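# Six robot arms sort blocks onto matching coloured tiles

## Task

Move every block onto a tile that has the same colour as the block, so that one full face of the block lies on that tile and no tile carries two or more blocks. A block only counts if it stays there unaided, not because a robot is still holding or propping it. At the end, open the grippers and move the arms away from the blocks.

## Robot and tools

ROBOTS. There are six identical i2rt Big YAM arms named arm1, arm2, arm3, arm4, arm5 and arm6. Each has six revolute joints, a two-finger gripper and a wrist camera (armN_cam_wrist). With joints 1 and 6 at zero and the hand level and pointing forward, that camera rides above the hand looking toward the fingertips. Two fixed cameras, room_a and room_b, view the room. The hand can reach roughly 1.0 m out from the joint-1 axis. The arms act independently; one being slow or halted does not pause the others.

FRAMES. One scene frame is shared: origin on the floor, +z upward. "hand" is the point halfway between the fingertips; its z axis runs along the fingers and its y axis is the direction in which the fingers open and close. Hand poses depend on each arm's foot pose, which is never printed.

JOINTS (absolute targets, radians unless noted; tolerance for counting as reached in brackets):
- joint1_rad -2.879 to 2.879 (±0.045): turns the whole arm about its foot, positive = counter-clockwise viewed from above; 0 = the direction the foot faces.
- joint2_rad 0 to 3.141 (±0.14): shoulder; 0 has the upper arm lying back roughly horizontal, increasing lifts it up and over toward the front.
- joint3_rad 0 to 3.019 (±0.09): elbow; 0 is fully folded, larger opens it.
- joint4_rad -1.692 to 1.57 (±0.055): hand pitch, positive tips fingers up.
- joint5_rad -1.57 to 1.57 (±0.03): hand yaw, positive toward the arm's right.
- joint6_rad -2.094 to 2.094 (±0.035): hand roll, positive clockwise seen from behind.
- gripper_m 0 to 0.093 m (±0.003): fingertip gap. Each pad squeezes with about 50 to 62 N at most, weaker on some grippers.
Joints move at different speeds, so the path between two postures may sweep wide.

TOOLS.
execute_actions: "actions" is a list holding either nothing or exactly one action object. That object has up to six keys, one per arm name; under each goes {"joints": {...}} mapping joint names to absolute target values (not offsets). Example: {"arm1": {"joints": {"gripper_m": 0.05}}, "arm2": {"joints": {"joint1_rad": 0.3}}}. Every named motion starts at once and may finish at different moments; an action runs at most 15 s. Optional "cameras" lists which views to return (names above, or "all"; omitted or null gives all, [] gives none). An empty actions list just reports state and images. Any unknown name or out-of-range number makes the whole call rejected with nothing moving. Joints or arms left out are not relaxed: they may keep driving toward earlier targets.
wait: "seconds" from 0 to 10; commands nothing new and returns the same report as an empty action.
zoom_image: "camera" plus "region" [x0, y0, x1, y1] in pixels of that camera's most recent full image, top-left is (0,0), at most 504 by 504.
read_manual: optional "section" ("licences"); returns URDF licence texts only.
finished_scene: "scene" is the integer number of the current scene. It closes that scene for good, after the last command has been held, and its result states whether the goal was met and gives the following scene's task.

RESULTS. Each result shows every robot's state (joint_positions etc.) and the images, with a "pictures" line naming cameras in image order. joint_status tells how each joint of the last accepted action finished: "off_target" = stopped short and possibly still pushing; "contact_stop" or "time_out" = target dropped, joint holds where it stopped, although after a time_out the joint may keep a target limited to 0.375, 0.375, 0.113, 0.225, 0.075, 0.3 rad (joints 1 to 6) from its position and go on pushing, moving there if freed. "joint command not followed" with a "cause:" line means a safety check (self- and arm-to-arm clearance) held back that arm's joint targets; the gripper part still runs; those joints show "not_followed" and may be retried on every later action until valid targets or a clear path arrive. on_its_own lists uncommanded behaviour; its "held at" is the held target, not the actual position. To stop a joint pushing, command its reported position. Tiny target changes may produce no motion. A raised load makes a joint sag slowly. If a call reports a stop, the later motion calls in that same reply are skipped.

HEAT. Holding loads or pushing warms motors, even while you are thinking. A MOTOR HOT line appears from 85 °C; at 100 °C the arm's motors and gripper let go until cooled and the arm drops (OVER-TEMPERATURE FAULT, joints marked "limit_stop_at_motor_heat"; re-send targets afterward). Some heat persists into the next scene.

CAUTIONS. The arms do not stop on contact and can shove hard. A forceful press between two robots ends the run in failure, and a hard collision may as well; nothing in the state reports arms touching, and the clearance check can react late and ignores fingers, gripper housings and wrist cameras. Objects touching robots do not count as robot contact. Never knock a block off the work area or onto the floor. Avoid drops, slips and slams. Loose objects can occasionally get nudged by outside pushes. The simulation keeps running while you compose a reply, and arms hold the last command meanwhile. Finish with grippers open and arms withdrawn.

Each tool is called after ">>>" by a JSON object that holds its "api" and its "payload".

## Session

>>> {"api": "execute_actions", "payload": {"actions": []}}

Scene clock: 0.00 s.
Motor temperatures (°C, as the motors report them): arm1=[21 25 27 21 19 19] | arm2=[20 26 27 19 21 20] | arm3=[20 21 23 19 20 19] | arm4=[20 24 26 21 19 19] | arm5=[21 20 27 20 21 21] | arm6=[19 22 22 20 21 19]
arm1.joint_positions: joint1_rad=-0.431 joint2_rad=+0.441 joint3_rad=+1.663 joint4_rad=-1.367 joint5_rad=-0.022 joint6_rad=-0.730 gripper_m=+0.094
arm1.joint_status: not commanded
arm1.hand: x=-0.0034 y=-0.0578 z=+1.3283 quat_wxyz=(-0.620, +0.654, -0.387, -0.195) (m; scene frame)
arm2.joint_positions: joint1_rad=-0.493 joint2_rad=+0.322 joint3_rad=+1.617 joint4_rad=-1.423 joint5_rad=-0.167 joint6_rad=-0.498 gripper_m=+0.095
arm2.joint_status: not commanded
arm2.hand: x=+1.1072 y=-0.3504 z=+1.3331 quat_wxyz=(-0.658, +0.341, -0.671, +0.009) (m; scene frame)
arm3.joint_positions: joint1_rad=+0.782 joint2_rad=+0.370 joint3_rad=+1.464 joint4_rad=-1.380 joint5_rad=-0.145 joint6_rad=-0.080 gripper_m=+0.094
arm3.joint_status: not commanded
arm3.hand: x=-0.2241 y=+0.9484 z=+1.2299 quat_wxyz=(-0.399, -0.583, -0.548, +0.448) (m; scene frame)
arm4.joint_positions: joint1_rad=-0.368 joint2_rad=+0.585 joint3_rad=+1.618 joint4_rad=-1.567 joint5_rad=+0.279 joint6_rad=-0.116 gripper_m=+0.095
arm4.joint_status: not commanded
arm4.hand: x=-1.1147 y=-0.8378 z=+1.3004 quat_wxyz=(-0.139, -0.739, -0.449, +0.482) (m; scene frame)
arm5.joint_positions: joint1_rad=-0.176 joint2_rad=+0.390 joint3_rad=+1.464 joint4_rad=-1.136 joint5_rad=-0.061 joint6_rad=+0.308 gripper_m=+0.094
arm5.joint_status: not commanded
arm5.hand: x=+1.3767 y=-1.5824 z=+1.2770 quat_wxyz=(-0.686, -0.224, -0.692, -0.006) (m; scene frame)
arm6.joint_positions: joint1_rad=-0.612 joint2_rad=+0.297 joint3_rad=+1.321 joint4_rad=-1.159 joint5_rad=+0.251 joint6_rad=-0.556 gripper_m=+0.095
arm6.joint_status: not commanded
arm6.hand: x=-0.9853 y=+1.7827 z=+1.2781 quat_wxyz=(-0.656, +0.342, -0.669, +0.075) (m; scene frame)
pictures: arm1_cam_wrist, arm2_cam_wrist, arm3_cam_wrist, arm4_cam_wrist, arm5_cam_wrist, arm6_cam_wrist, room_a, room_b
Images, in order (width x height): arm1_cam_wrist 504x504, arm2_cam_wrist 504x504, arm3_cam_wrist 504x504, arm4_cam_wrist 504x504, arm5_cam_wrist 504x504, arm6_cam_wrist 504x504, room_a 504x504, room_b 504x504.

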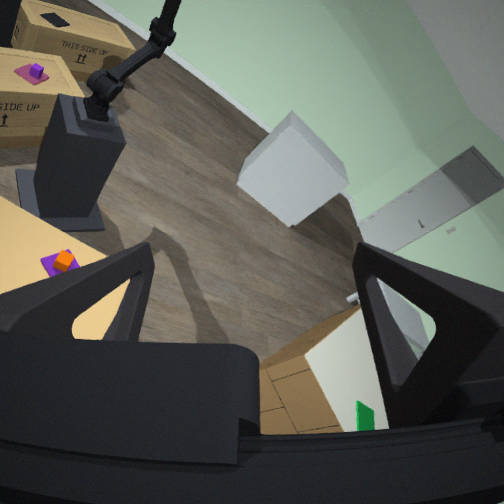

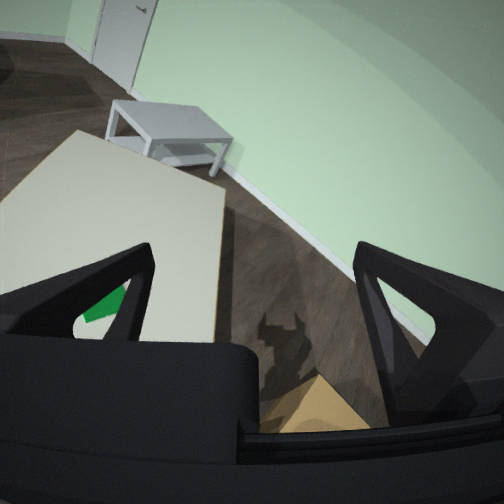

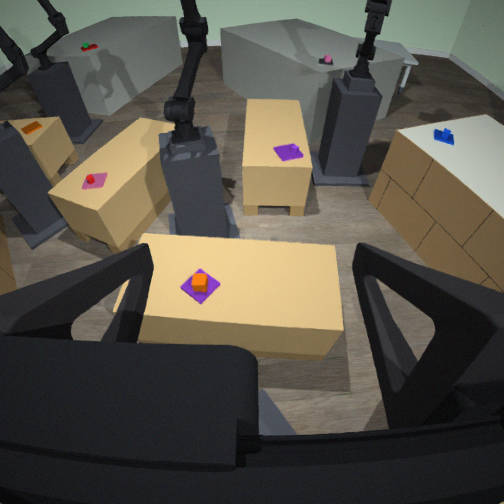

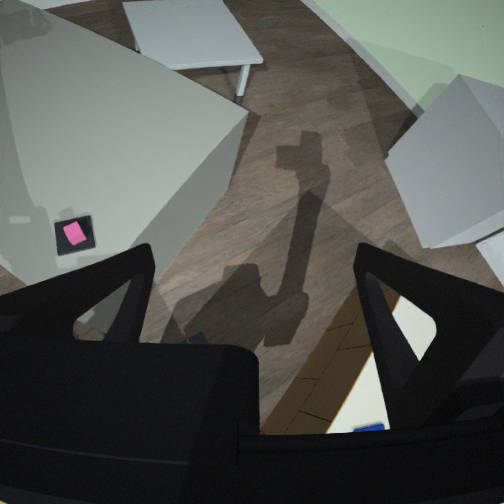

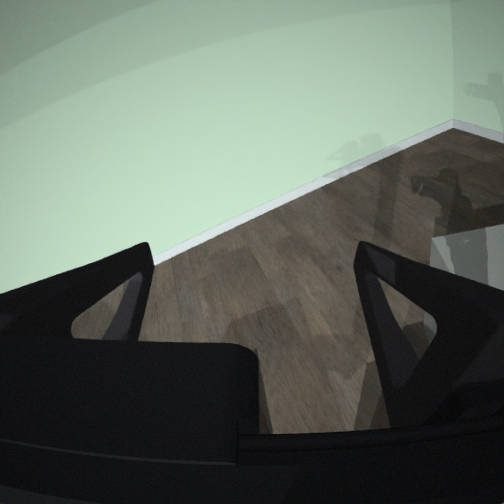

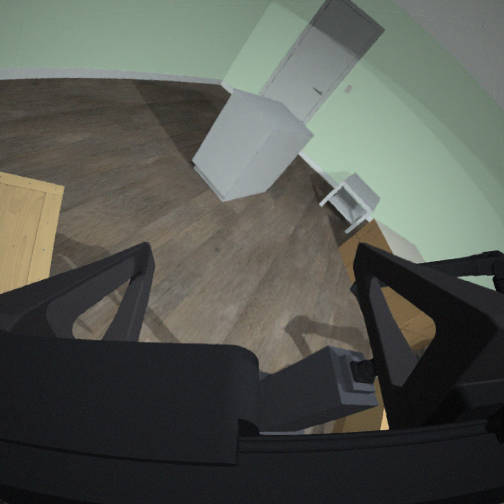

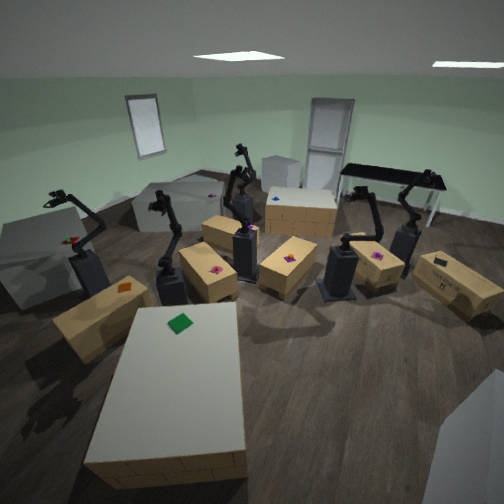

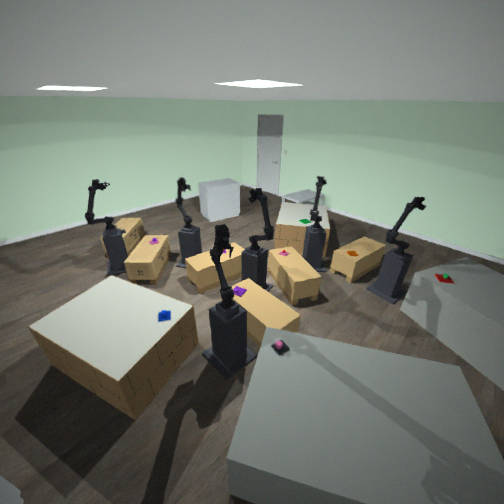

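>>> {"api": "zoom_image", "payload": {"camera": "arm3_cam_wrist", "region": [250, 120, 330, 180]}}

>>> {"api": "zoom_image", "payload": {"camera": "arm3_cam_wrist", "region": [410, 110, 480, 160]}}

>>> {"api": "zoom_image", "payload": {"camera": "room_b", "region": [130, 270, 300, 370]}}

>>> {"api": "zoom_image", "payload": {"camera": "arm3_cam_wrist", "region": [0, 30, 200, 250]}}

Region (250, 120, 330, 180) of arm3_cam_wrist's 504x504 image, scaled by 6.300, with more detail than that image has; it fills the top 378 rows of this view, and the rest is white.

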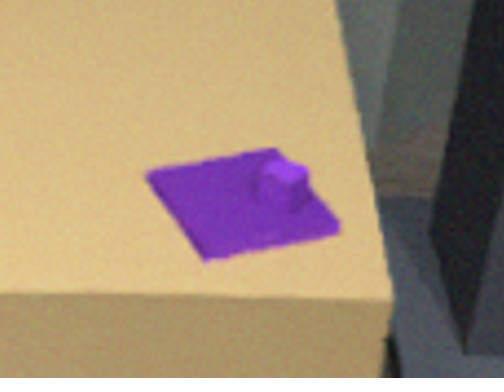

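Region (410, 110, 480, 160) of arm3_cam_wrist's 504x504 image, scaled by 7.200, with more detail than that image has; it fills the top 360 rows of this view, and the rest is white.

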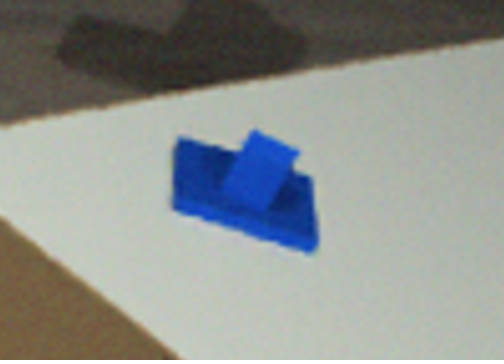

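Region (130, 270, 300, 370) of room_b's 504x504 image, scaled by 2.965, with more detail than that image has; it fills the top 296 rows of this view, and the rest is white.

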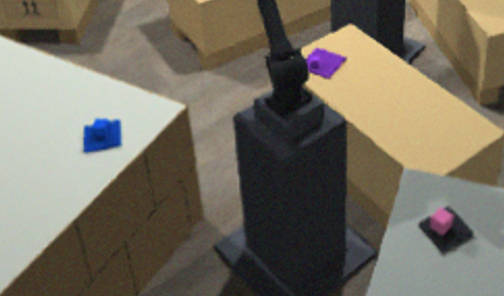

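Region (0, 30, 200, 250) of arm3_cam_wrist's 504x504 image, scaled by 2.291, with more detail than that image has; it fills the left 458 columns of this view, and the rest is white.

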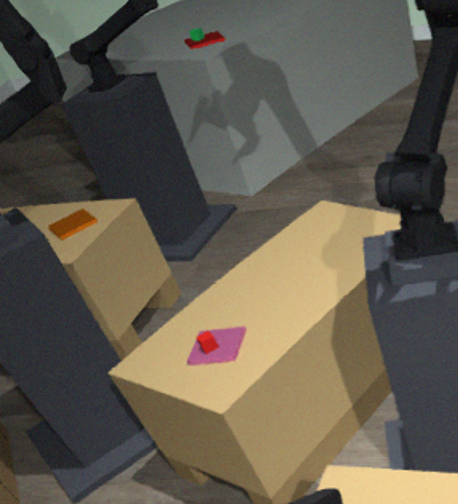

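>>> {"api": "execute_actions", "payload": {"actions": [{"arm1": {"joints": {"joint1_rad": -0.07, "joint2_rad": 2.17, "joint3_rad": 1.54, "joint4_rad": -0.92, "joint5_rad": 0, "joint6_rad": 0}}, "arm2": {"joints": {"joint1_rad": 2.02, "joint2_rad": 1.85, "joint3_rad": 1.6, "joint4_rad": -1.32, "joint5_rad": 0, "joint6_rad": 0}}, "arm3": {"joints": {"joint1_rad": -1.12, "joint2_rad": 1.7, "joint3_rad": 1.35, "joint4_rad": -1.22, "joint5_rad": 0, "joint6_rad": 0}}, "arm4": {"joints": {"joint1_rad": 0.1, "joint2_rad": 1.75, "joint3_rad": 1.5, "joint4_rad": -1.32, "joint5_rad": 0, "joint6_rad": 0}}, "arm5": {"joints": {"joint1_rad": -1.6, "joint2_rad": 0.85, "joint3_rad": 0.85, "joint4_rad": -1.02, "joint5_rad": 0, "joint6_rad": 0}}}], "cameras": ["arm1_cam_wrist", "arm2_cam_wrist", "arm3_cam_wrist", "arm4_cam_wrist", "arm5_cam_wrist"]}}

Scene clock: 84.20 s.
Motor temperatures (°C, as the motors report them): arm1=[21 24 28 21 19 19] | arm2=[20 26 27 19 21 20] | arm3=[20 21 25 19 20 19] | arm4=[20 23 28 21 19 19] | arm5=[21 20 28 21 21 21] | arm6=[19 22 24 20 21 19]
arm1.joint_positions: joint1_rad=-0.075 joint2_rad=+2.174 joint3_rad=+1.531 joint4_rad=-0.921 joint5_rad=-0.002 joint6_rad=-0.007 gripper_m=+0.094
arm1.joint_status: all done
arm1.hand: x=-0.0805 y=+0.4500 z=+0.5742 quat_wxyz=(+0.002, +0.745, -0.667, +0.001) (m; scene frame)
arm2.joint_positions: joint1_rad=+2.028 joint2_rad=+1.861 joint3_rad=+1.594 joint4_rad=-1.322 joint5_rad=+0.000 joint6_rad=-0.010 gripper_m=+0.095
arm2.joint_status: all done
arm2.hand: x=+0.5556 y=-0.2087 z=+0.8099 quat_wxyz=(+0.007, +0.987, -0.160, +0.008) (m; scene frame)
arm3.joint_positions: joint1_rad=-1.127 joint2_rad=+1.717 joint3_rad=+1.339 joint4_rad=-1.216 joint5_rad=-0.001 joint6_rad=-0.011 gripper_m=+0.094
arm3.joint_status: all done
arm3.hand: x=-0.6305 y=+1.3245 z=+0.7327 quat_wxyz=(-0.003, -0.960, +0.281, -0.016) (m; scene frame)
arm4.joint_positions: joint1_rad=+0.095 joint2_rad=+1.752 joint3_rad=+1.499 joint4_rad=-1.330 joint5_rad=+0.003 joint6_rad=-0.009 gripper_m=+0.095
arm4.joint_status: all done
arm4.hand: x=-0.9884 y=-1.2494 z=+0.8489 quat_wxyz=(+0.001, -0.692, -0.722, -0.007) (m; scene frame)
arm5.joint_positions: joint1_rad=-1.599 joint2_rad=+0.845 joint3_rad=+0.845 joint4_rad=-1.028 joint5_rad=-0.001 joint6_rad=+0.012 gripper_m=+0.094
arm5.joint_status: all done
arm5.hand: x=+1.1877 y=-1.8663 z=+0.8639 quat_wxyz=(-0.168, -0.756, -0.599, +0.203) (m; scene frame)
arm6.joint_positions: joint1_rad=-0.612 joint2_rad=+0.297 joint3_rad=+1.321 joint4_rad=-1.159 joint5_rad=+0.251 joint6_rad=-0.556 gripper_m=+0.095
arm6.joint_status: not commanded
arm6.hand: x=-0.9853 y=+1.7827 z=+1.2781 quat_wxyz=(-0.656, +0.342, -0.669, +0.075) (m; scene frame)
pictures: arm1_cam_wrist, arm2_cam_wrist, arm3_cam_wrist, arm4_cam_wrist, arm5_cam_wrist
Images, in order (width x height): arm1_cam_wrist 504x504, arm2_cam_wrist 504x504, arm3_cam_wrist 504x504, arm4_cam_wrist 504x504, arm5_cam_wrist 504x504.

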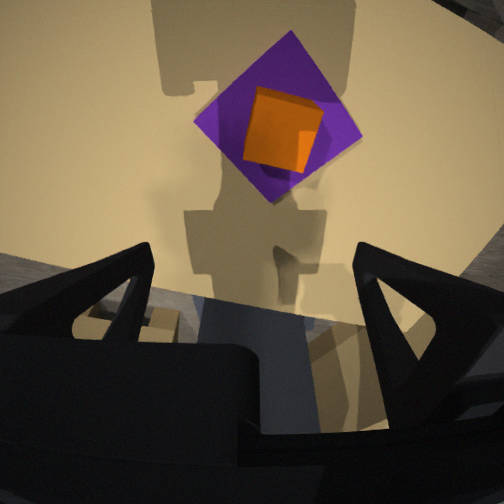

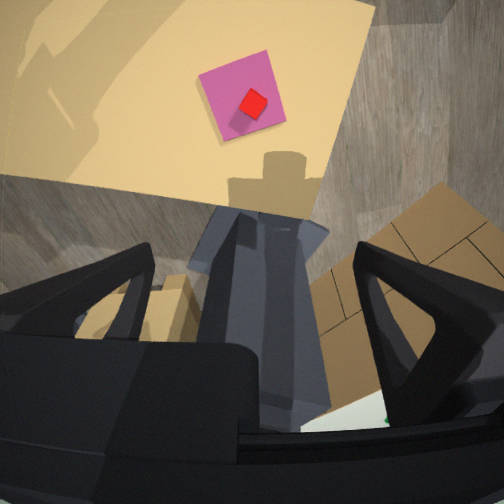

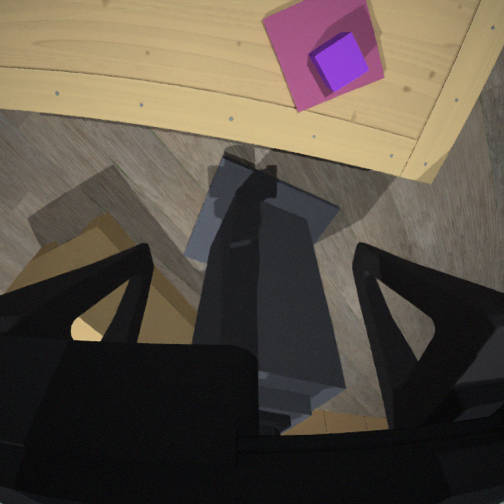

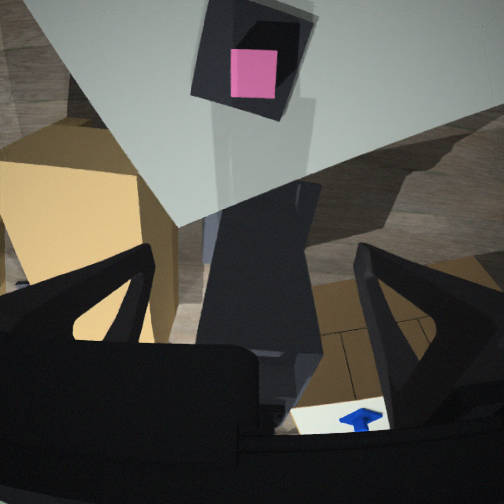

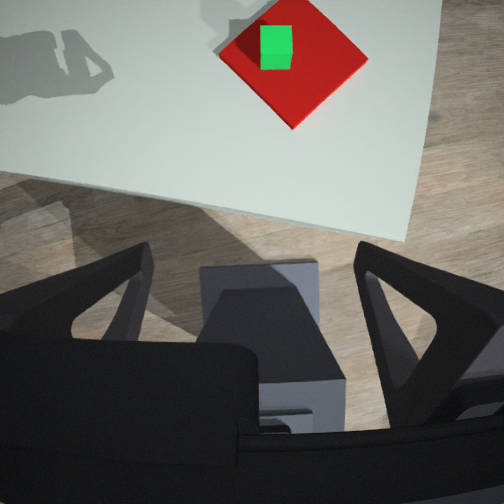

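>>> {"api": "zoom_image", "payload": {"camera": "arm2_cam_wrist", "region": [190, 40, 300, 150]}}

>>> {"api": "zoom_image", "payload": {"camera": "arm3_cam_wrist", "region": [250, 0, 400, 120]}}

>>> {"api": "zoom_image", "payload": {"camera": "arm5_cam_wrist", "region": [200, 0, 380, 140]}}

>>> {"api": "zoom_image", "payload": {"camera": "arm4_cam_wrist", "region": [180, 0, 330, 130]}}

>>> {"api": "zoom_image", "payload": {"camera": "arm1_cam_wrist", "region": [180, 20, 380, 220]}}

Region (190, 40, 300, 150) of arm2_cam_wrist's 504x504 image, scaled by 4.582, with more detail than that image has.

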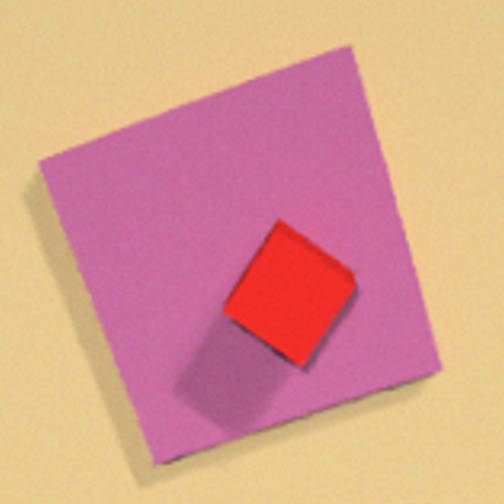

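Region (250, 0, 400, 120) of arm3_cam_wrist's 504x504 image, scaled by 3.360, with more detail than that image has; it fills the top 403 rows of this view, and the rest is white.

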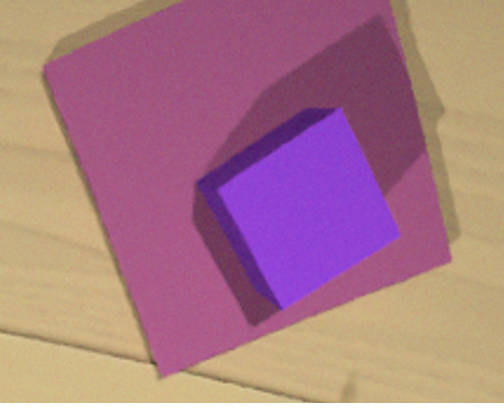

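Region (200, 0, 380, 140) of arm5_cam_wrist's 504x504 image, scaled by 2.800, with more detail than that image has.

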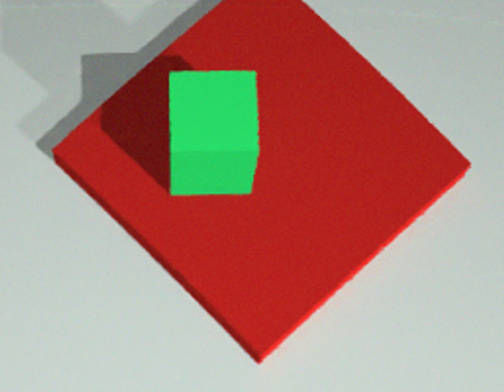

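Region (180, 0, 330, 130) of arm4_cam_wrist's 504x504 image, scaled by 3.360, with more detail than that image has; it fills the top 437 rows of this view, and the rest is white.

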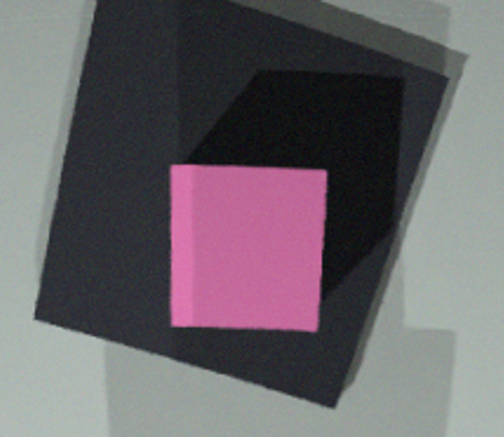

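Region (180, 20, 380, 220) of arm1_cam_wrist's 504x504 image, scaled by 2.520, with more detail than that image has.

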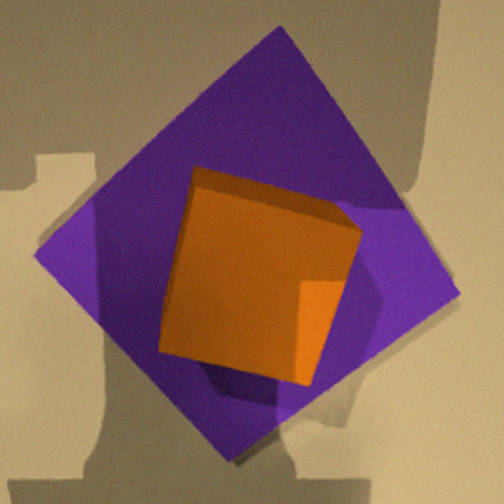

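>>> {"api": "execute_actions", "payload": {"actions": [{"arm1": {"joints": {"joint1_rad": -0.115, "joint2_rad": 2.445, "joint3_rad": 1.675, "joint4_rad": -0.76, "joint6_rad": 0.25}}, "arm2": {"joints": {"joint2_rad": 2.432, "joint3_rad": 1.445, "joint4_rad": -0.55, "joint6_rad": 0.57}}, "arm3": {"joints": {"joint1_rad": -1.31, "joint2_rad": 2.215, "joint3_rad": 1.43, "joint4_rad": -0.73, "joint6_rad": -0.70}}, "arm4": {"joints": {"joint2_rad": 2.11, "joint3_rad": 1.45, "joint4_rad": -0.895}}, "arm5": {"joints": {"joint1_rad": -1.65, "joint2_rad": 1.71, "joint3_rad": 1.57, "joint4_rad": -1.39, "joint6_rad": -0.03}}}], "cameras": ["arm1_cam_wrist", "arm2_cam_wrist", "arm3_cam_wrist", "arm4_cam_wrist", "arm5_cam_wrist"]}}

Scene clock: 154.33 s.
Motor temperatures (°C, as the motors report them): arm1=[21 28 29 21 19 19] | arm2=[20 28 29 19 21 20] | arm3=[20 23 26 19 20 19] | arm4=[20 25 29 21 19 19] | arm5=[21 20 29 21 21 21] | arm6=[19 22 24 20 21 19]
arm1.joint_positions: joint1_rad=-0.115 joint2_rad=+2.446 joint3_rad=+1.665 joint4_rad=-0.764 joint5_rad=-0.002 joint6_rad=+0.242 gripper_m=+0.094
arm1.joint_status: all done
arm1.hand: x=-0.0586 y=+0.4843 z=+0.4513 quat_wxyz=(-0.004, +0.641, -0.767, -0.006) (m; scene frame)
arm2.joint_positions: joint1_rad=+2.028 joint2_rad=+2.458 joint3_rad=+1.428 joint4_rad=-0.567 joint5_rad=+0.000 joint6_rad=+0.560 gripper_m=+0.095
arm2.joint_status: all done
arm2.hand: x=+0.5645 y=-0.2159 z=+0.4262 quat_wxyz=(+0.004, +0.902, -0.431, +0.013) (m; scene frame)
arm3.joint_positions: joint1_rad=-1.309 joint2_rad=+2.236 joint3_rad=+1.407 joint4_rad=-0.739 joint5_rad=-0.001 joint6_rad=-0.687 gripper_m=+0.094
arm3.joint_status: all done
arm3.hand: x=-0.6259 y=+1.4462 z=+0.4835 quat_wxyz=(+0.001, -0.999, +0.037, -0.004) (m; scene frame)
arm4.joint_positions: joint1_rad=+0.095 joint2_rad=+2.101 joint3_rad=+1.442 joint4_rad=-0.911 joint5_rad=+0.003 joint6_rad=-0.009 gripper_m=+0.095
arm4.joint_status: all done
arm4.hand: x=-0.9841 y=-1.2998 z=+0.6431 quat_wxyz=(-0.004, -0.692, -0.722, -0.003) (m; scene frame)
arm5.joint_positions: joint1_rad=-1.647 joint2_rad=+1.730 joint3_rad=+1.512 joint4_rad=-1.375 joint5_rad=-0.001 joint6_rad=-0.018 gripper_m=+0.094
arm5.joint_status: all done
arm5.hand: x=+1.1237 y=-2.0411 z=+0.7792 quat_wxyz=(+0.008, -0.789, -0.614, -0.014) (m; scene frame)
arm6.joint_positions: joint1_rad=-0.612 joint2_rad=+0.297 joint3_rad=+1.321 joint4_rad=-1.159 joint5_rad=+0.251 joint6_rad=-0.556 gripper_m=+0.095
arm6.joint_status: not commanded
arm6.hand: x=-0.9853 y=+1.7827 z=+1.2781 quat_wxyz=(-0.656, +0.342, -0.669, +0.075) (m; scene frame)
pictures: arm1_cam_wrist, arm2_cam_wrist, arm3_cam_wrist, arm4_cam_wrist, arm5_cam_wrist
Images, in order (width x height): arm1_cam_wrist 504x504, arm2_cam_wrist 504x504, arm3_cam_wrist 504x504, arm4_cam_wrist 504x504, arm5_cam_wrist 504x504.

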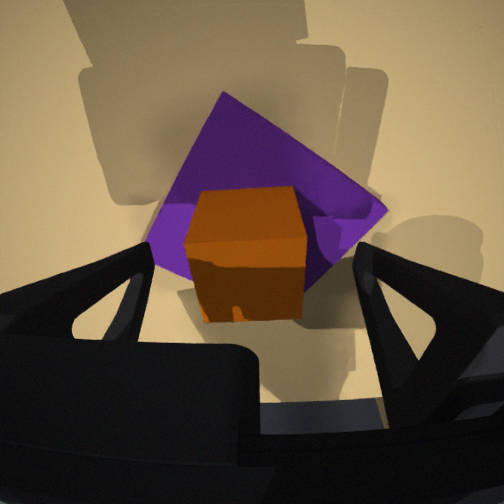

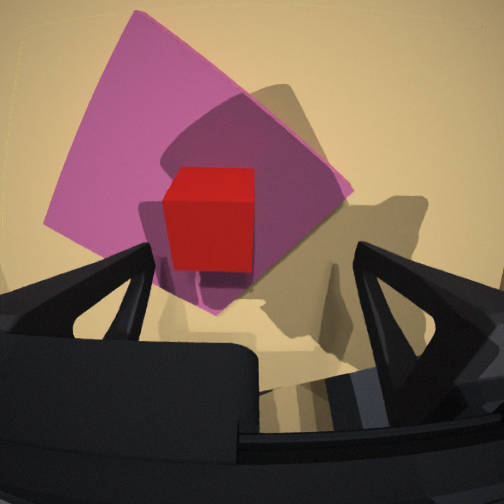

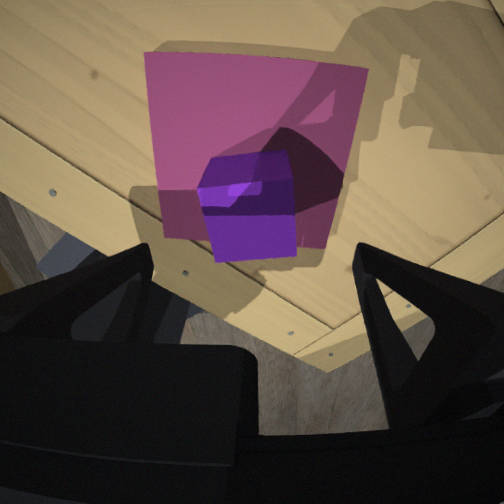

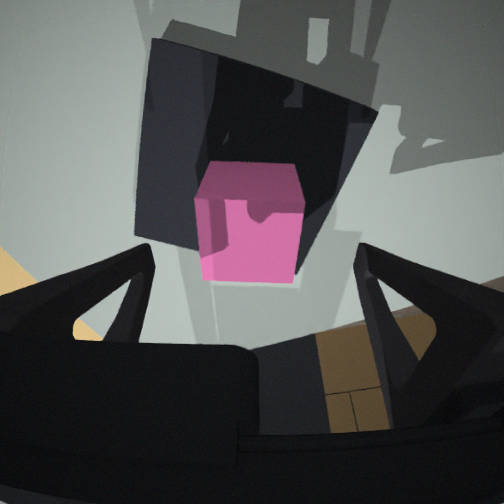

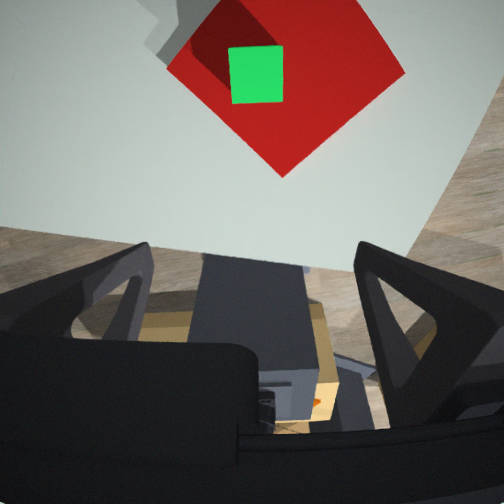

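>>> {"api": "execute_actions", "payload": {"actions": [{"arm1": {"joints": {"joint2_rad": 2.48, "joint6_rad": 0.18}}, "arm2": {"joints": {"joint1_rad": 2.04, "joint2_rad": 2.505, "joint3_rad": 1.525, "joint4_rad": -0.60}}, "arm3": {"joints": {"joint2_rad": 2.325, "joint4_rad": -0.64, "joint6_rad": -0.80}}, "arm4": {"joints": {"joint2_rad": 2.148, "joint4_rad": -0.86}}, "arm5": {"joints": {"joint2_rad": 1.98, "joint3_rad": 1.50, "joint4_rad": -1.05, "joint6_rad": -0.08}}}], "cameras": ["arm1_cam_wrist", "arm2_cam_wrist", "arm3_cam_wrist", "arm4_cam_wrist", "arm5_cam_wrist"]}}

Scene clock: 185.77 s.
Motor temperatures (°C, as the motors report them): arm1=[21 28 29 21 19 19] | arm2=[20 29 28 19 21 20] | arm3=[20 24 25 19 20 19] | arm4=[20 26 29 21 19 19] | arm5=[21 22 31 20 21 21] | arm6=[19 22 24 20 21 19]
arm1.joint_positions: joint1_rad=-0.115 joint2_rad=+2.458 joint3_rad=+1.665 joint4_rad=-0.764 joint5_rad=-0.002 joint6_rad=+0.188 gripper_m=+0.094
arm1.joint_status: all done
arm1.hand: x=-0.0584 y=+0.4802 z=+0.4439 quat_wxyz=(-0.001, +0.662, -0.750, -0.001) (m; scene frame)
arm2.joint_positions: joint1_rad=+2.028 joint2_rad=+2.484 joint3_rad=+1.493 joint4_rad=-0.586 joint5_rad=+0.000 joint6_rad=+0.560 gripper_m=+0.095
arm2.joint_status: all done
arm2.hand: x=+0.5433 y=-0.2086 z=+0.4255 quat_wxyz=(+0.005, +0.902, -0.431, +0.003) (m; scene frame)
arm3.joint_positions: joint1_rad=-1.309 joint2_rad=+2.344 joint3_rad=+1.410 joint4_rad=-0.648 joint5_rad=-0.001 joint6_rad=-0.787 gripper_m=+0.094
arm3.joint_status: all done
arm3.hand: x=-0.6194 y=+1.4405 z=+0.4257 quat_wxyz=(-0.004, -1.000, -0.012, -0.009) (m; scene frame)
arm4.joint_positions: joint1_rad=+0.095 joint2_rad=+2.124 joint3_rad=+1.442 joint4_rad=-0.878 joint5_rad=+0.003 joint6_rad=-0.009 gripper_m=+0.095
arm4.joint_status: all done
arm4.hand: x=-0.9838 y=-1.3034 z=+0.6300 quat_wxyz=(-0.008, -0.692, -0.722, +0.001) (m; scene frame)
arm5.joint_positions: joint1_rad=-1.644 joint2_rad=+1.995 joint3_rad=+1.491 joint4_rad=-1.066 joint5_rad=+0.002 joint6_rad=-0.068 gripper_m=+0.094
arm5.joint_status: all done
arm5.hand: x=+1.1106 y=-2.0964 z=+0.6309 quat_wxyz=(+0.001, -0.773, -0.635, -0.004) (m; scene frame)
arm6.joint_positions: joint1_rad=-0.612 joint2_rad=+0.297 joint3_rad=+1.321 joint4_rad=-1.159 joint5_rad=+0.251 joint6_rad=-0.556 gripper_m=+0.095
arm6.joint_status: not commanded
arm6.hand: x=-0.9853 y=+1.7827 z=+1.2781 quat_wxyz=(-0.656, +0.342, -0.669, +0.075) (m; scene frame)
pictures: arm1_cam_wrist, arm2_cam_wrist, arm3_cam_wrist, arm4_cam_wrist, arm5_cam_wrist
Images, in order (width x height): arm1_cam_wrist 504x504, arm2_cam_wrist 504x504, arm3_cam_wrist 504x504, arm4_cam_wrist 504x504, arm5_cam_wrist 504x504.

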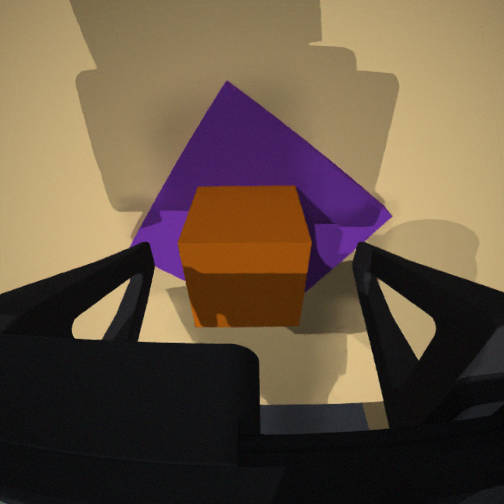

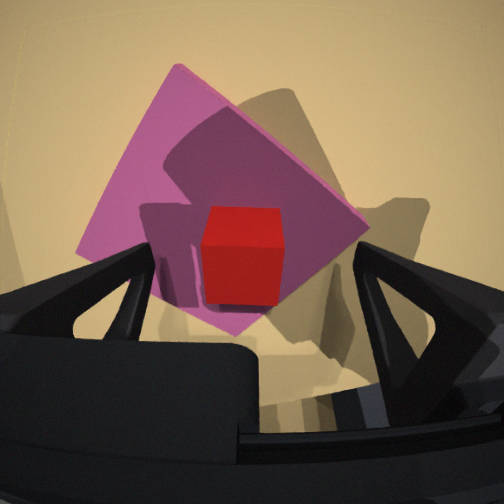

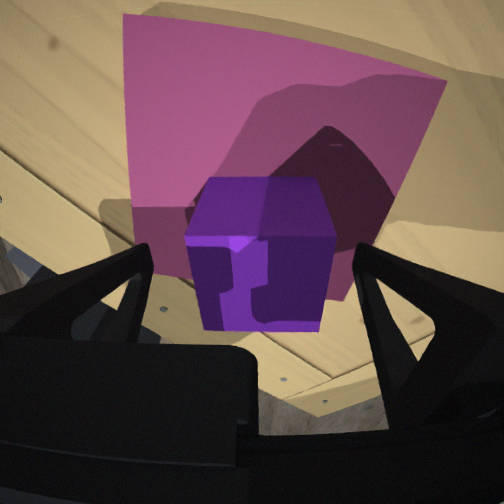

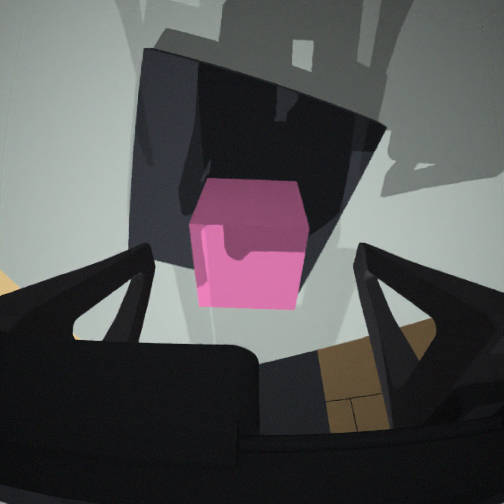

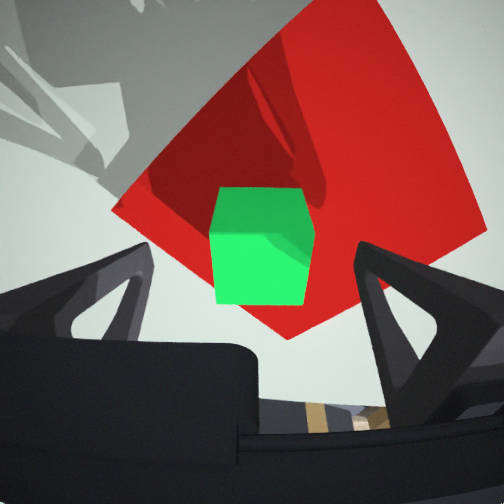

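>>> {"api": "execute_actions", "payload": {"actions": []}}

Scene clock: 204.00 s.
Motor temperatures (°C, as the motors report them): arm1=[21 28 29 21 19 19] | arm2=[20 29 28 19 21 20] | arm3=[20 24 25 19 20 19] | arm4=[20 26 29 21 19 19] | arm5=[21 23 30 20 21 21] | arm6=[19 22 24 20 21 19]
arm1.joint_positions: joint1_rad=-0.115 joint2_rad=+2.458 joint3_rad=+1.665 joint4_rad=-0.764 joint5_rad=-0.002 joint6_rad=+0.188 gripper_m=+0.094
arm1.joint_status: all done
arm1.hand: x=-0.0584 y=+0.4802 z=+0.4439 quat_wxyz=(-0.001, +0.662, -0.750, -0.001) (m; scene frame)
arm2.joint_positions: joint1_rad=+2.028 joint2_rad=+2.484 joint3_rad=+1.493 joint4_rad=-0.586 joint5_rad=+0.000 joint6_rad=+0.560 gripper_m=+0.095
arm2.joint_status: all done
arm2.hand: x=+0.5433 y=-0.2086 z=+0.4255 quat_wxyz=(+0.005, +0.902, -0.431, +0.003) (m; scene frame)
arm3.joint_positions: joint1_rad=-1.309 joint2_rad=+2.344 joint3_rad=+1.410 joint4_rad=-0.648 joint5_rad=-0.001 joint6_rad=-0.788 gripper_m=+0.094
arm3.joint_status: all done
arm3.hand: x=-0.6194 y=+1.4405 z=+0.4257 quat_wxyz=(-0.004, -1.000, -0.013, -0.009) (m; scene frame)
arm4.joint_positions: joint1_rad=+0.095 joint2_rad=+2.124 joint3_rad=+1.442 joint4_rad=-0.878 joint5_rad=+0.003 joint6_rad=-0.009 gripper_m=+0.095
arm4.joint_status: all done
arm4.hand: x=-0.9838 y=-1.3034 z=+0.6300 quat_wxyz=(-0.008, -0.692, -0.722, +0.001) (m; scene frame)
arm5.joint_positions: joint1_rad=-1.644 joint2_rad=+1.995 joint3_rad=+1.491 joint4_rad=-1.066 joint5_rad=+0.002 joint6_rad=-0.068 gripper_m=+0.094
arm5.joint_status: all done
arm5.hand: x=+1.1106 y=-2.0964 z=+0.6309 quat_wxyz=(+0.001, -0.773, -0.635, -0.004) (m; scene frame)
arm6.joint_positions: joint1_rad=-0.612 joint2_rad=+0.297 joint3_rad=+1.321 joint4_rad=-1.159 joint5_rad=+0.251 joint6_rad=-0.556 gripper_m=+0.095
arm6.joint_status: not commanded
arm6.hand: x=-0.9853 y=+1.7827 z=+1.2781 quat_wxyz=(-0.656, +0.342, -0.669, +0.075) (m; scene frame)
pictures: arm1_cam_wrist, arm2_cam_wrist, arm3_cam_wrist, arm4_cam_wrist, arm5_cam_wrist, arm6_cam_wrist, room_a, room_b
Images, in order (width x height): arm1_cam_wrist 504x504, arm2_cam_wrist 504x504, arm3_cam_wrist 504x504, arm4_cam_wrist 504x504, arm5_cam_wrist 504x504, arm6_cam_wrist 504x504, room_a 504x504, room_b 504x504.

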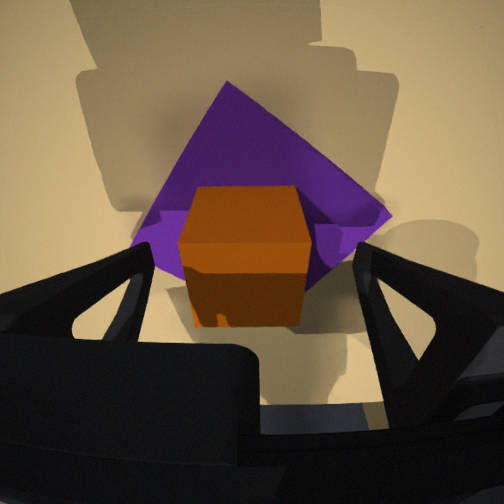

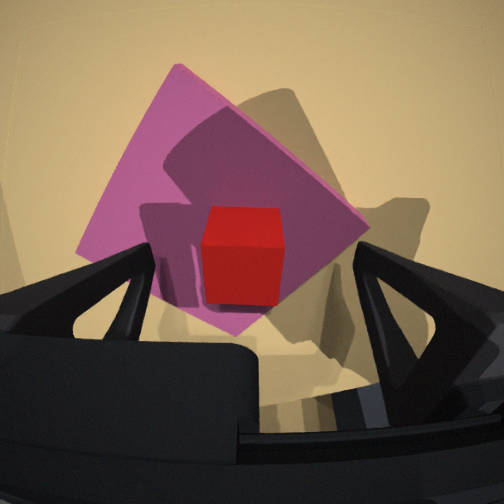

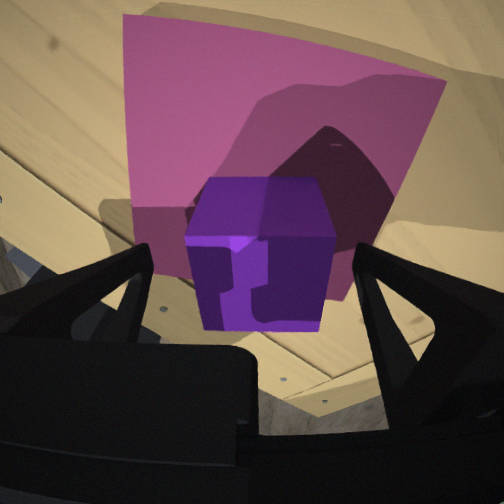

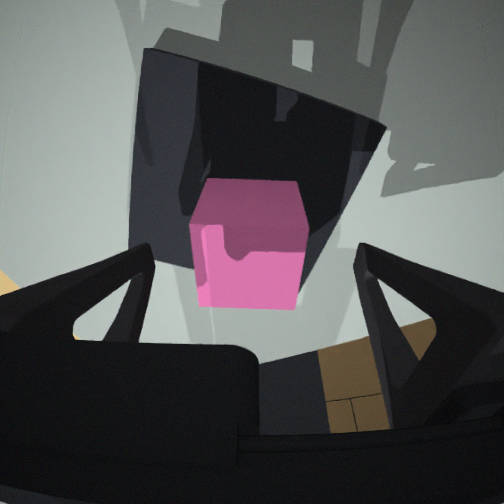

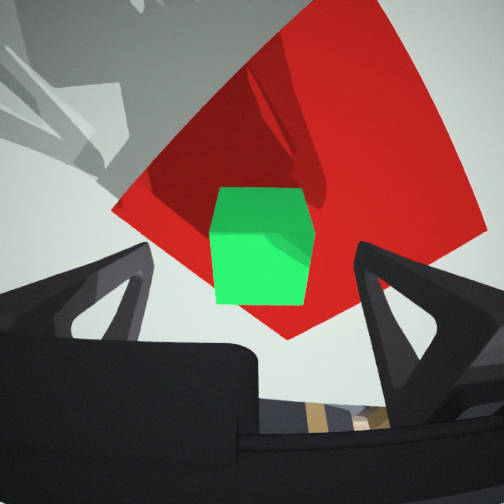

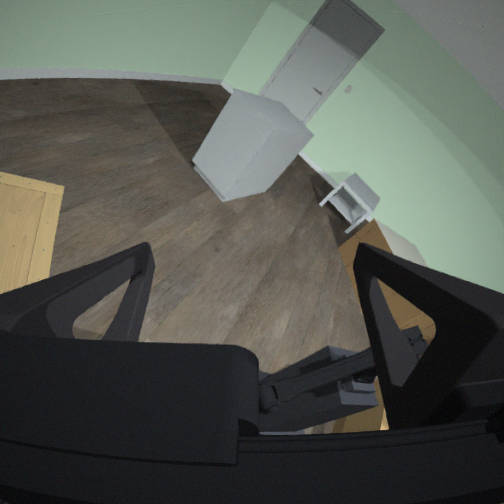

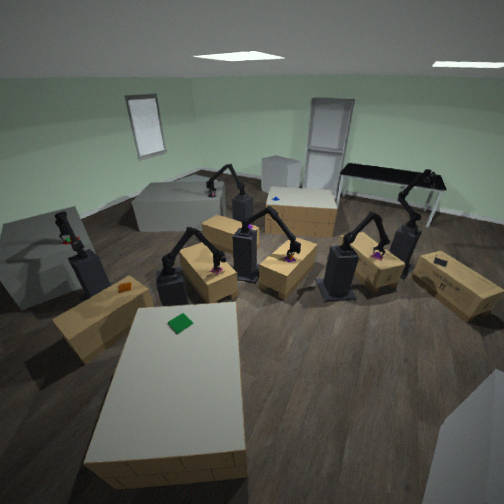

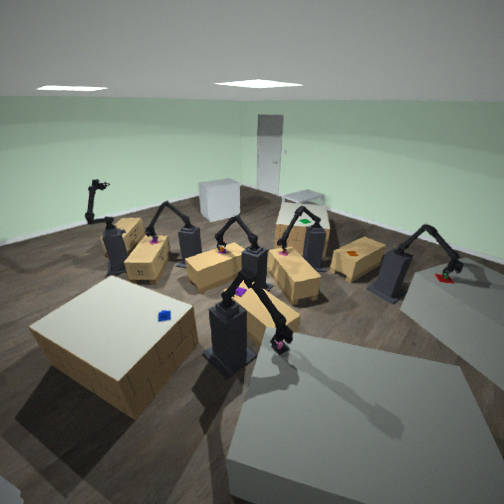

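>>> {"api": "execute_actions", "payload": {"actions": [{"arm1":{"joints":{"gripper_m":0.035}},"arm2":{"joints":{"gripper_m":0.018}},"arm3":{"joints":{"gripper_m":0.035}},"arm4":{"joints":{"joint2_rad":2.165,"joint4_rad":-0.85}},"arm5":{"joints":{"gripper_m":0.025}}}], "cameras": ["arm1_cam_wrist","arm2_cam_wrist","arm3_cam_wrist","arm4_cam_wrist","arm5_cam_wrist"]}}

Scene clock: 208.73 s.
Motor temperatures (°C, as the motors report them): arm1=[21 28 29 21 19 19] | arm2=[20 29 28 19 21 20] | arm3=[20 24 24 19 20 19] | arm4=[20 26 29 21 19 19] | arm5=[21 23 29 20 21 21] | arm6=[19 22 24 20 21 19]
arm1.joint_positions: joint1_rad=-0.115 joint2_rad=+2.458 joint3_rad=+1.665 joint4_rad=-0.764 joint5_rad=-0.002 joint6_rad=+0.187 gripper_m=+0.047
arm1.joint_status: gripper_m off_target (ended at +0.047, target +0.035)
arm1.hand: x=-0.0584 y=+0.4802 z=+0.4439 quat_wxyz=(-0.001, +0.662, -0.749, -0.001) (m; scene frame)
arm2.joint_positions: joint1_rad=+2.028 joint2_rad=+2.484 joint3_rad=+1.493 joint4_rad=-0.586 joint5_rad=+0.000 joint6_rad=+0.561 gripper_m=+0.031
arm2.joint_status: gripper_m off_target (ended at +0.031, target +0.018)
arm2.hand: x=+0.5433 y=-0.2087 z=+0.4255 quat_wxyz=(+0.005, +0.902, -0.431, +0.003) (m; scene frame)
arm3.joint_positions: joint1_rad=-1.309 joint2_rad=+2.344 joint3_rad=+1.410 joint4_rad=-0.648 joint5_rad=-0.001 joint6_rad=-0.788 gripper_m=+0.047
arm3.joint_status: gripper_m off_target (ended at +0.047, target +0.035)
arm3.hand: x=-0.6194 y=+1.4406 z=+0.4257 quat_wxyz=(-0.004, -1.000, -0.013, -0.009) (m; scene frame)
arm4.joint_positions: joint1_rad=+0.095 joint2_rad=+2.139 joint3_rad=+1.442 joint4_rad=-0.867 joint5_rad=+0.003 joint6_rad=-0.009 gripper_m=+0.095
arm4.joint_status: all done
arm4.hand: x=-0.9837 y=-1.3030 z=+0.6220 quat_wxyz=(-0.006, -0.692, -0.722, -0.001) (m; scene frame)
arm5.joint_positions: joint1_rad=-1.644 joint2_rad=+1.995 joint3_rad=+1.491 joint4_rad=-1.066 joint5_rad=+0.001 joint6_rad=-0.069 gripper_m=+0.037
arm5.joint_status: gripper_m off_target (ended at +0.037, target +0.025)
arm5.hand: x=+1.1107 y=-2.0964 z=+0.6309 quat_wxyz=(+0.001, -0.772, -0.635, -0.004) (m; scene frame)
arm6.joint_positions: joint1_rad=-0.612 joint2_rad=+0.297 joint3_rad=+1.321 joint4_rad=-1.159 joint5_rad=+0.251 joint6_rad=-0.556 gripper_m=+0.095
arm6.joint_status: not commanded
arm6.hand: x=-0.9853 y=+1.7827 z=+1.2781 quat_wxyz=(-0.656, +0.342, -0.669, +0.075) (m; scene frame)
pictures: arm1_cam_wrist, arm2_cam_wrist, arm3_cam_wrist, arm4_cam_wrist, arm5_cam_wrist
Images, in order (width x height): arm1_cam_wrist 504x504, arm2_cam_wrist 504x504, arm3_cam_wrist 504x504, arm4_cam_wrist 504x504, arm5_cam_wrist 504x504.

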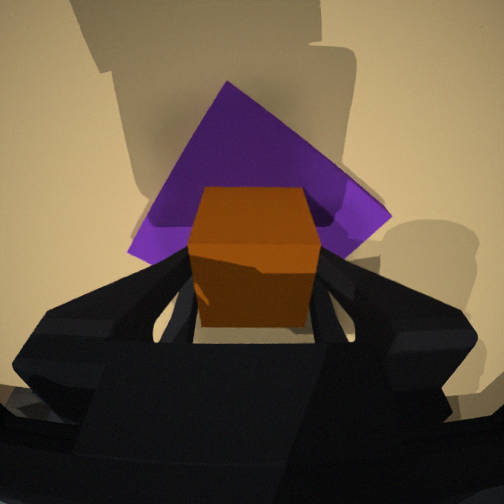

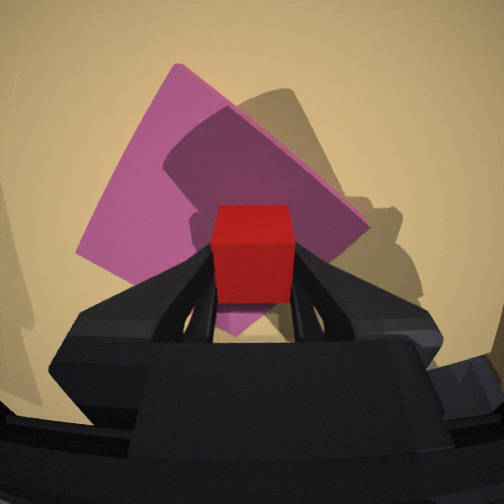

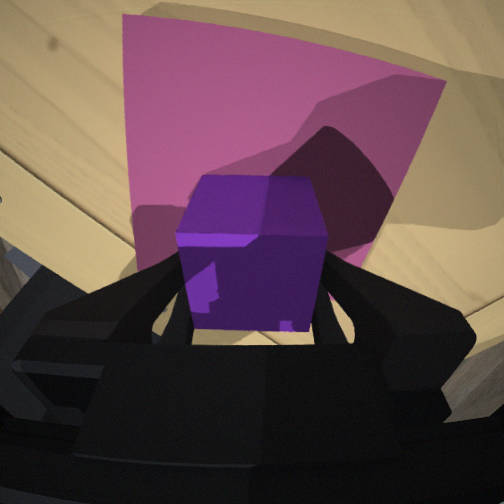

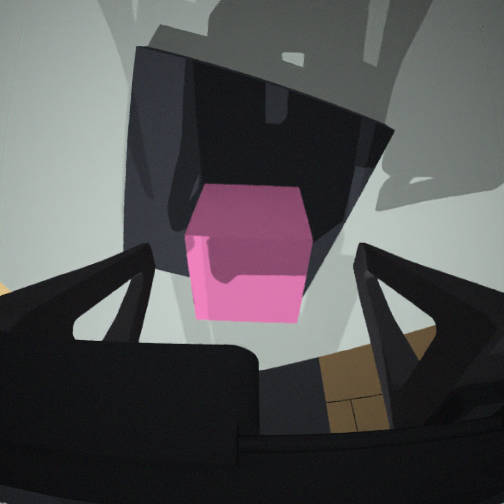

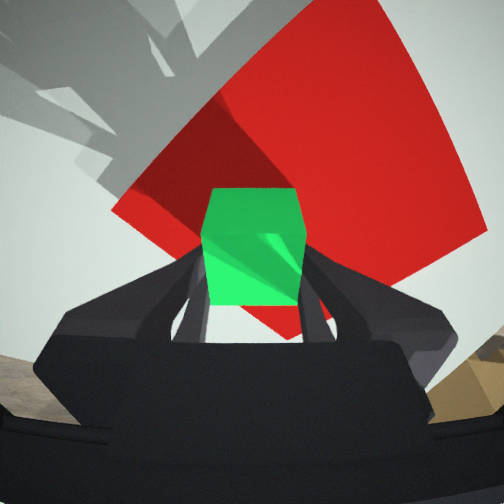

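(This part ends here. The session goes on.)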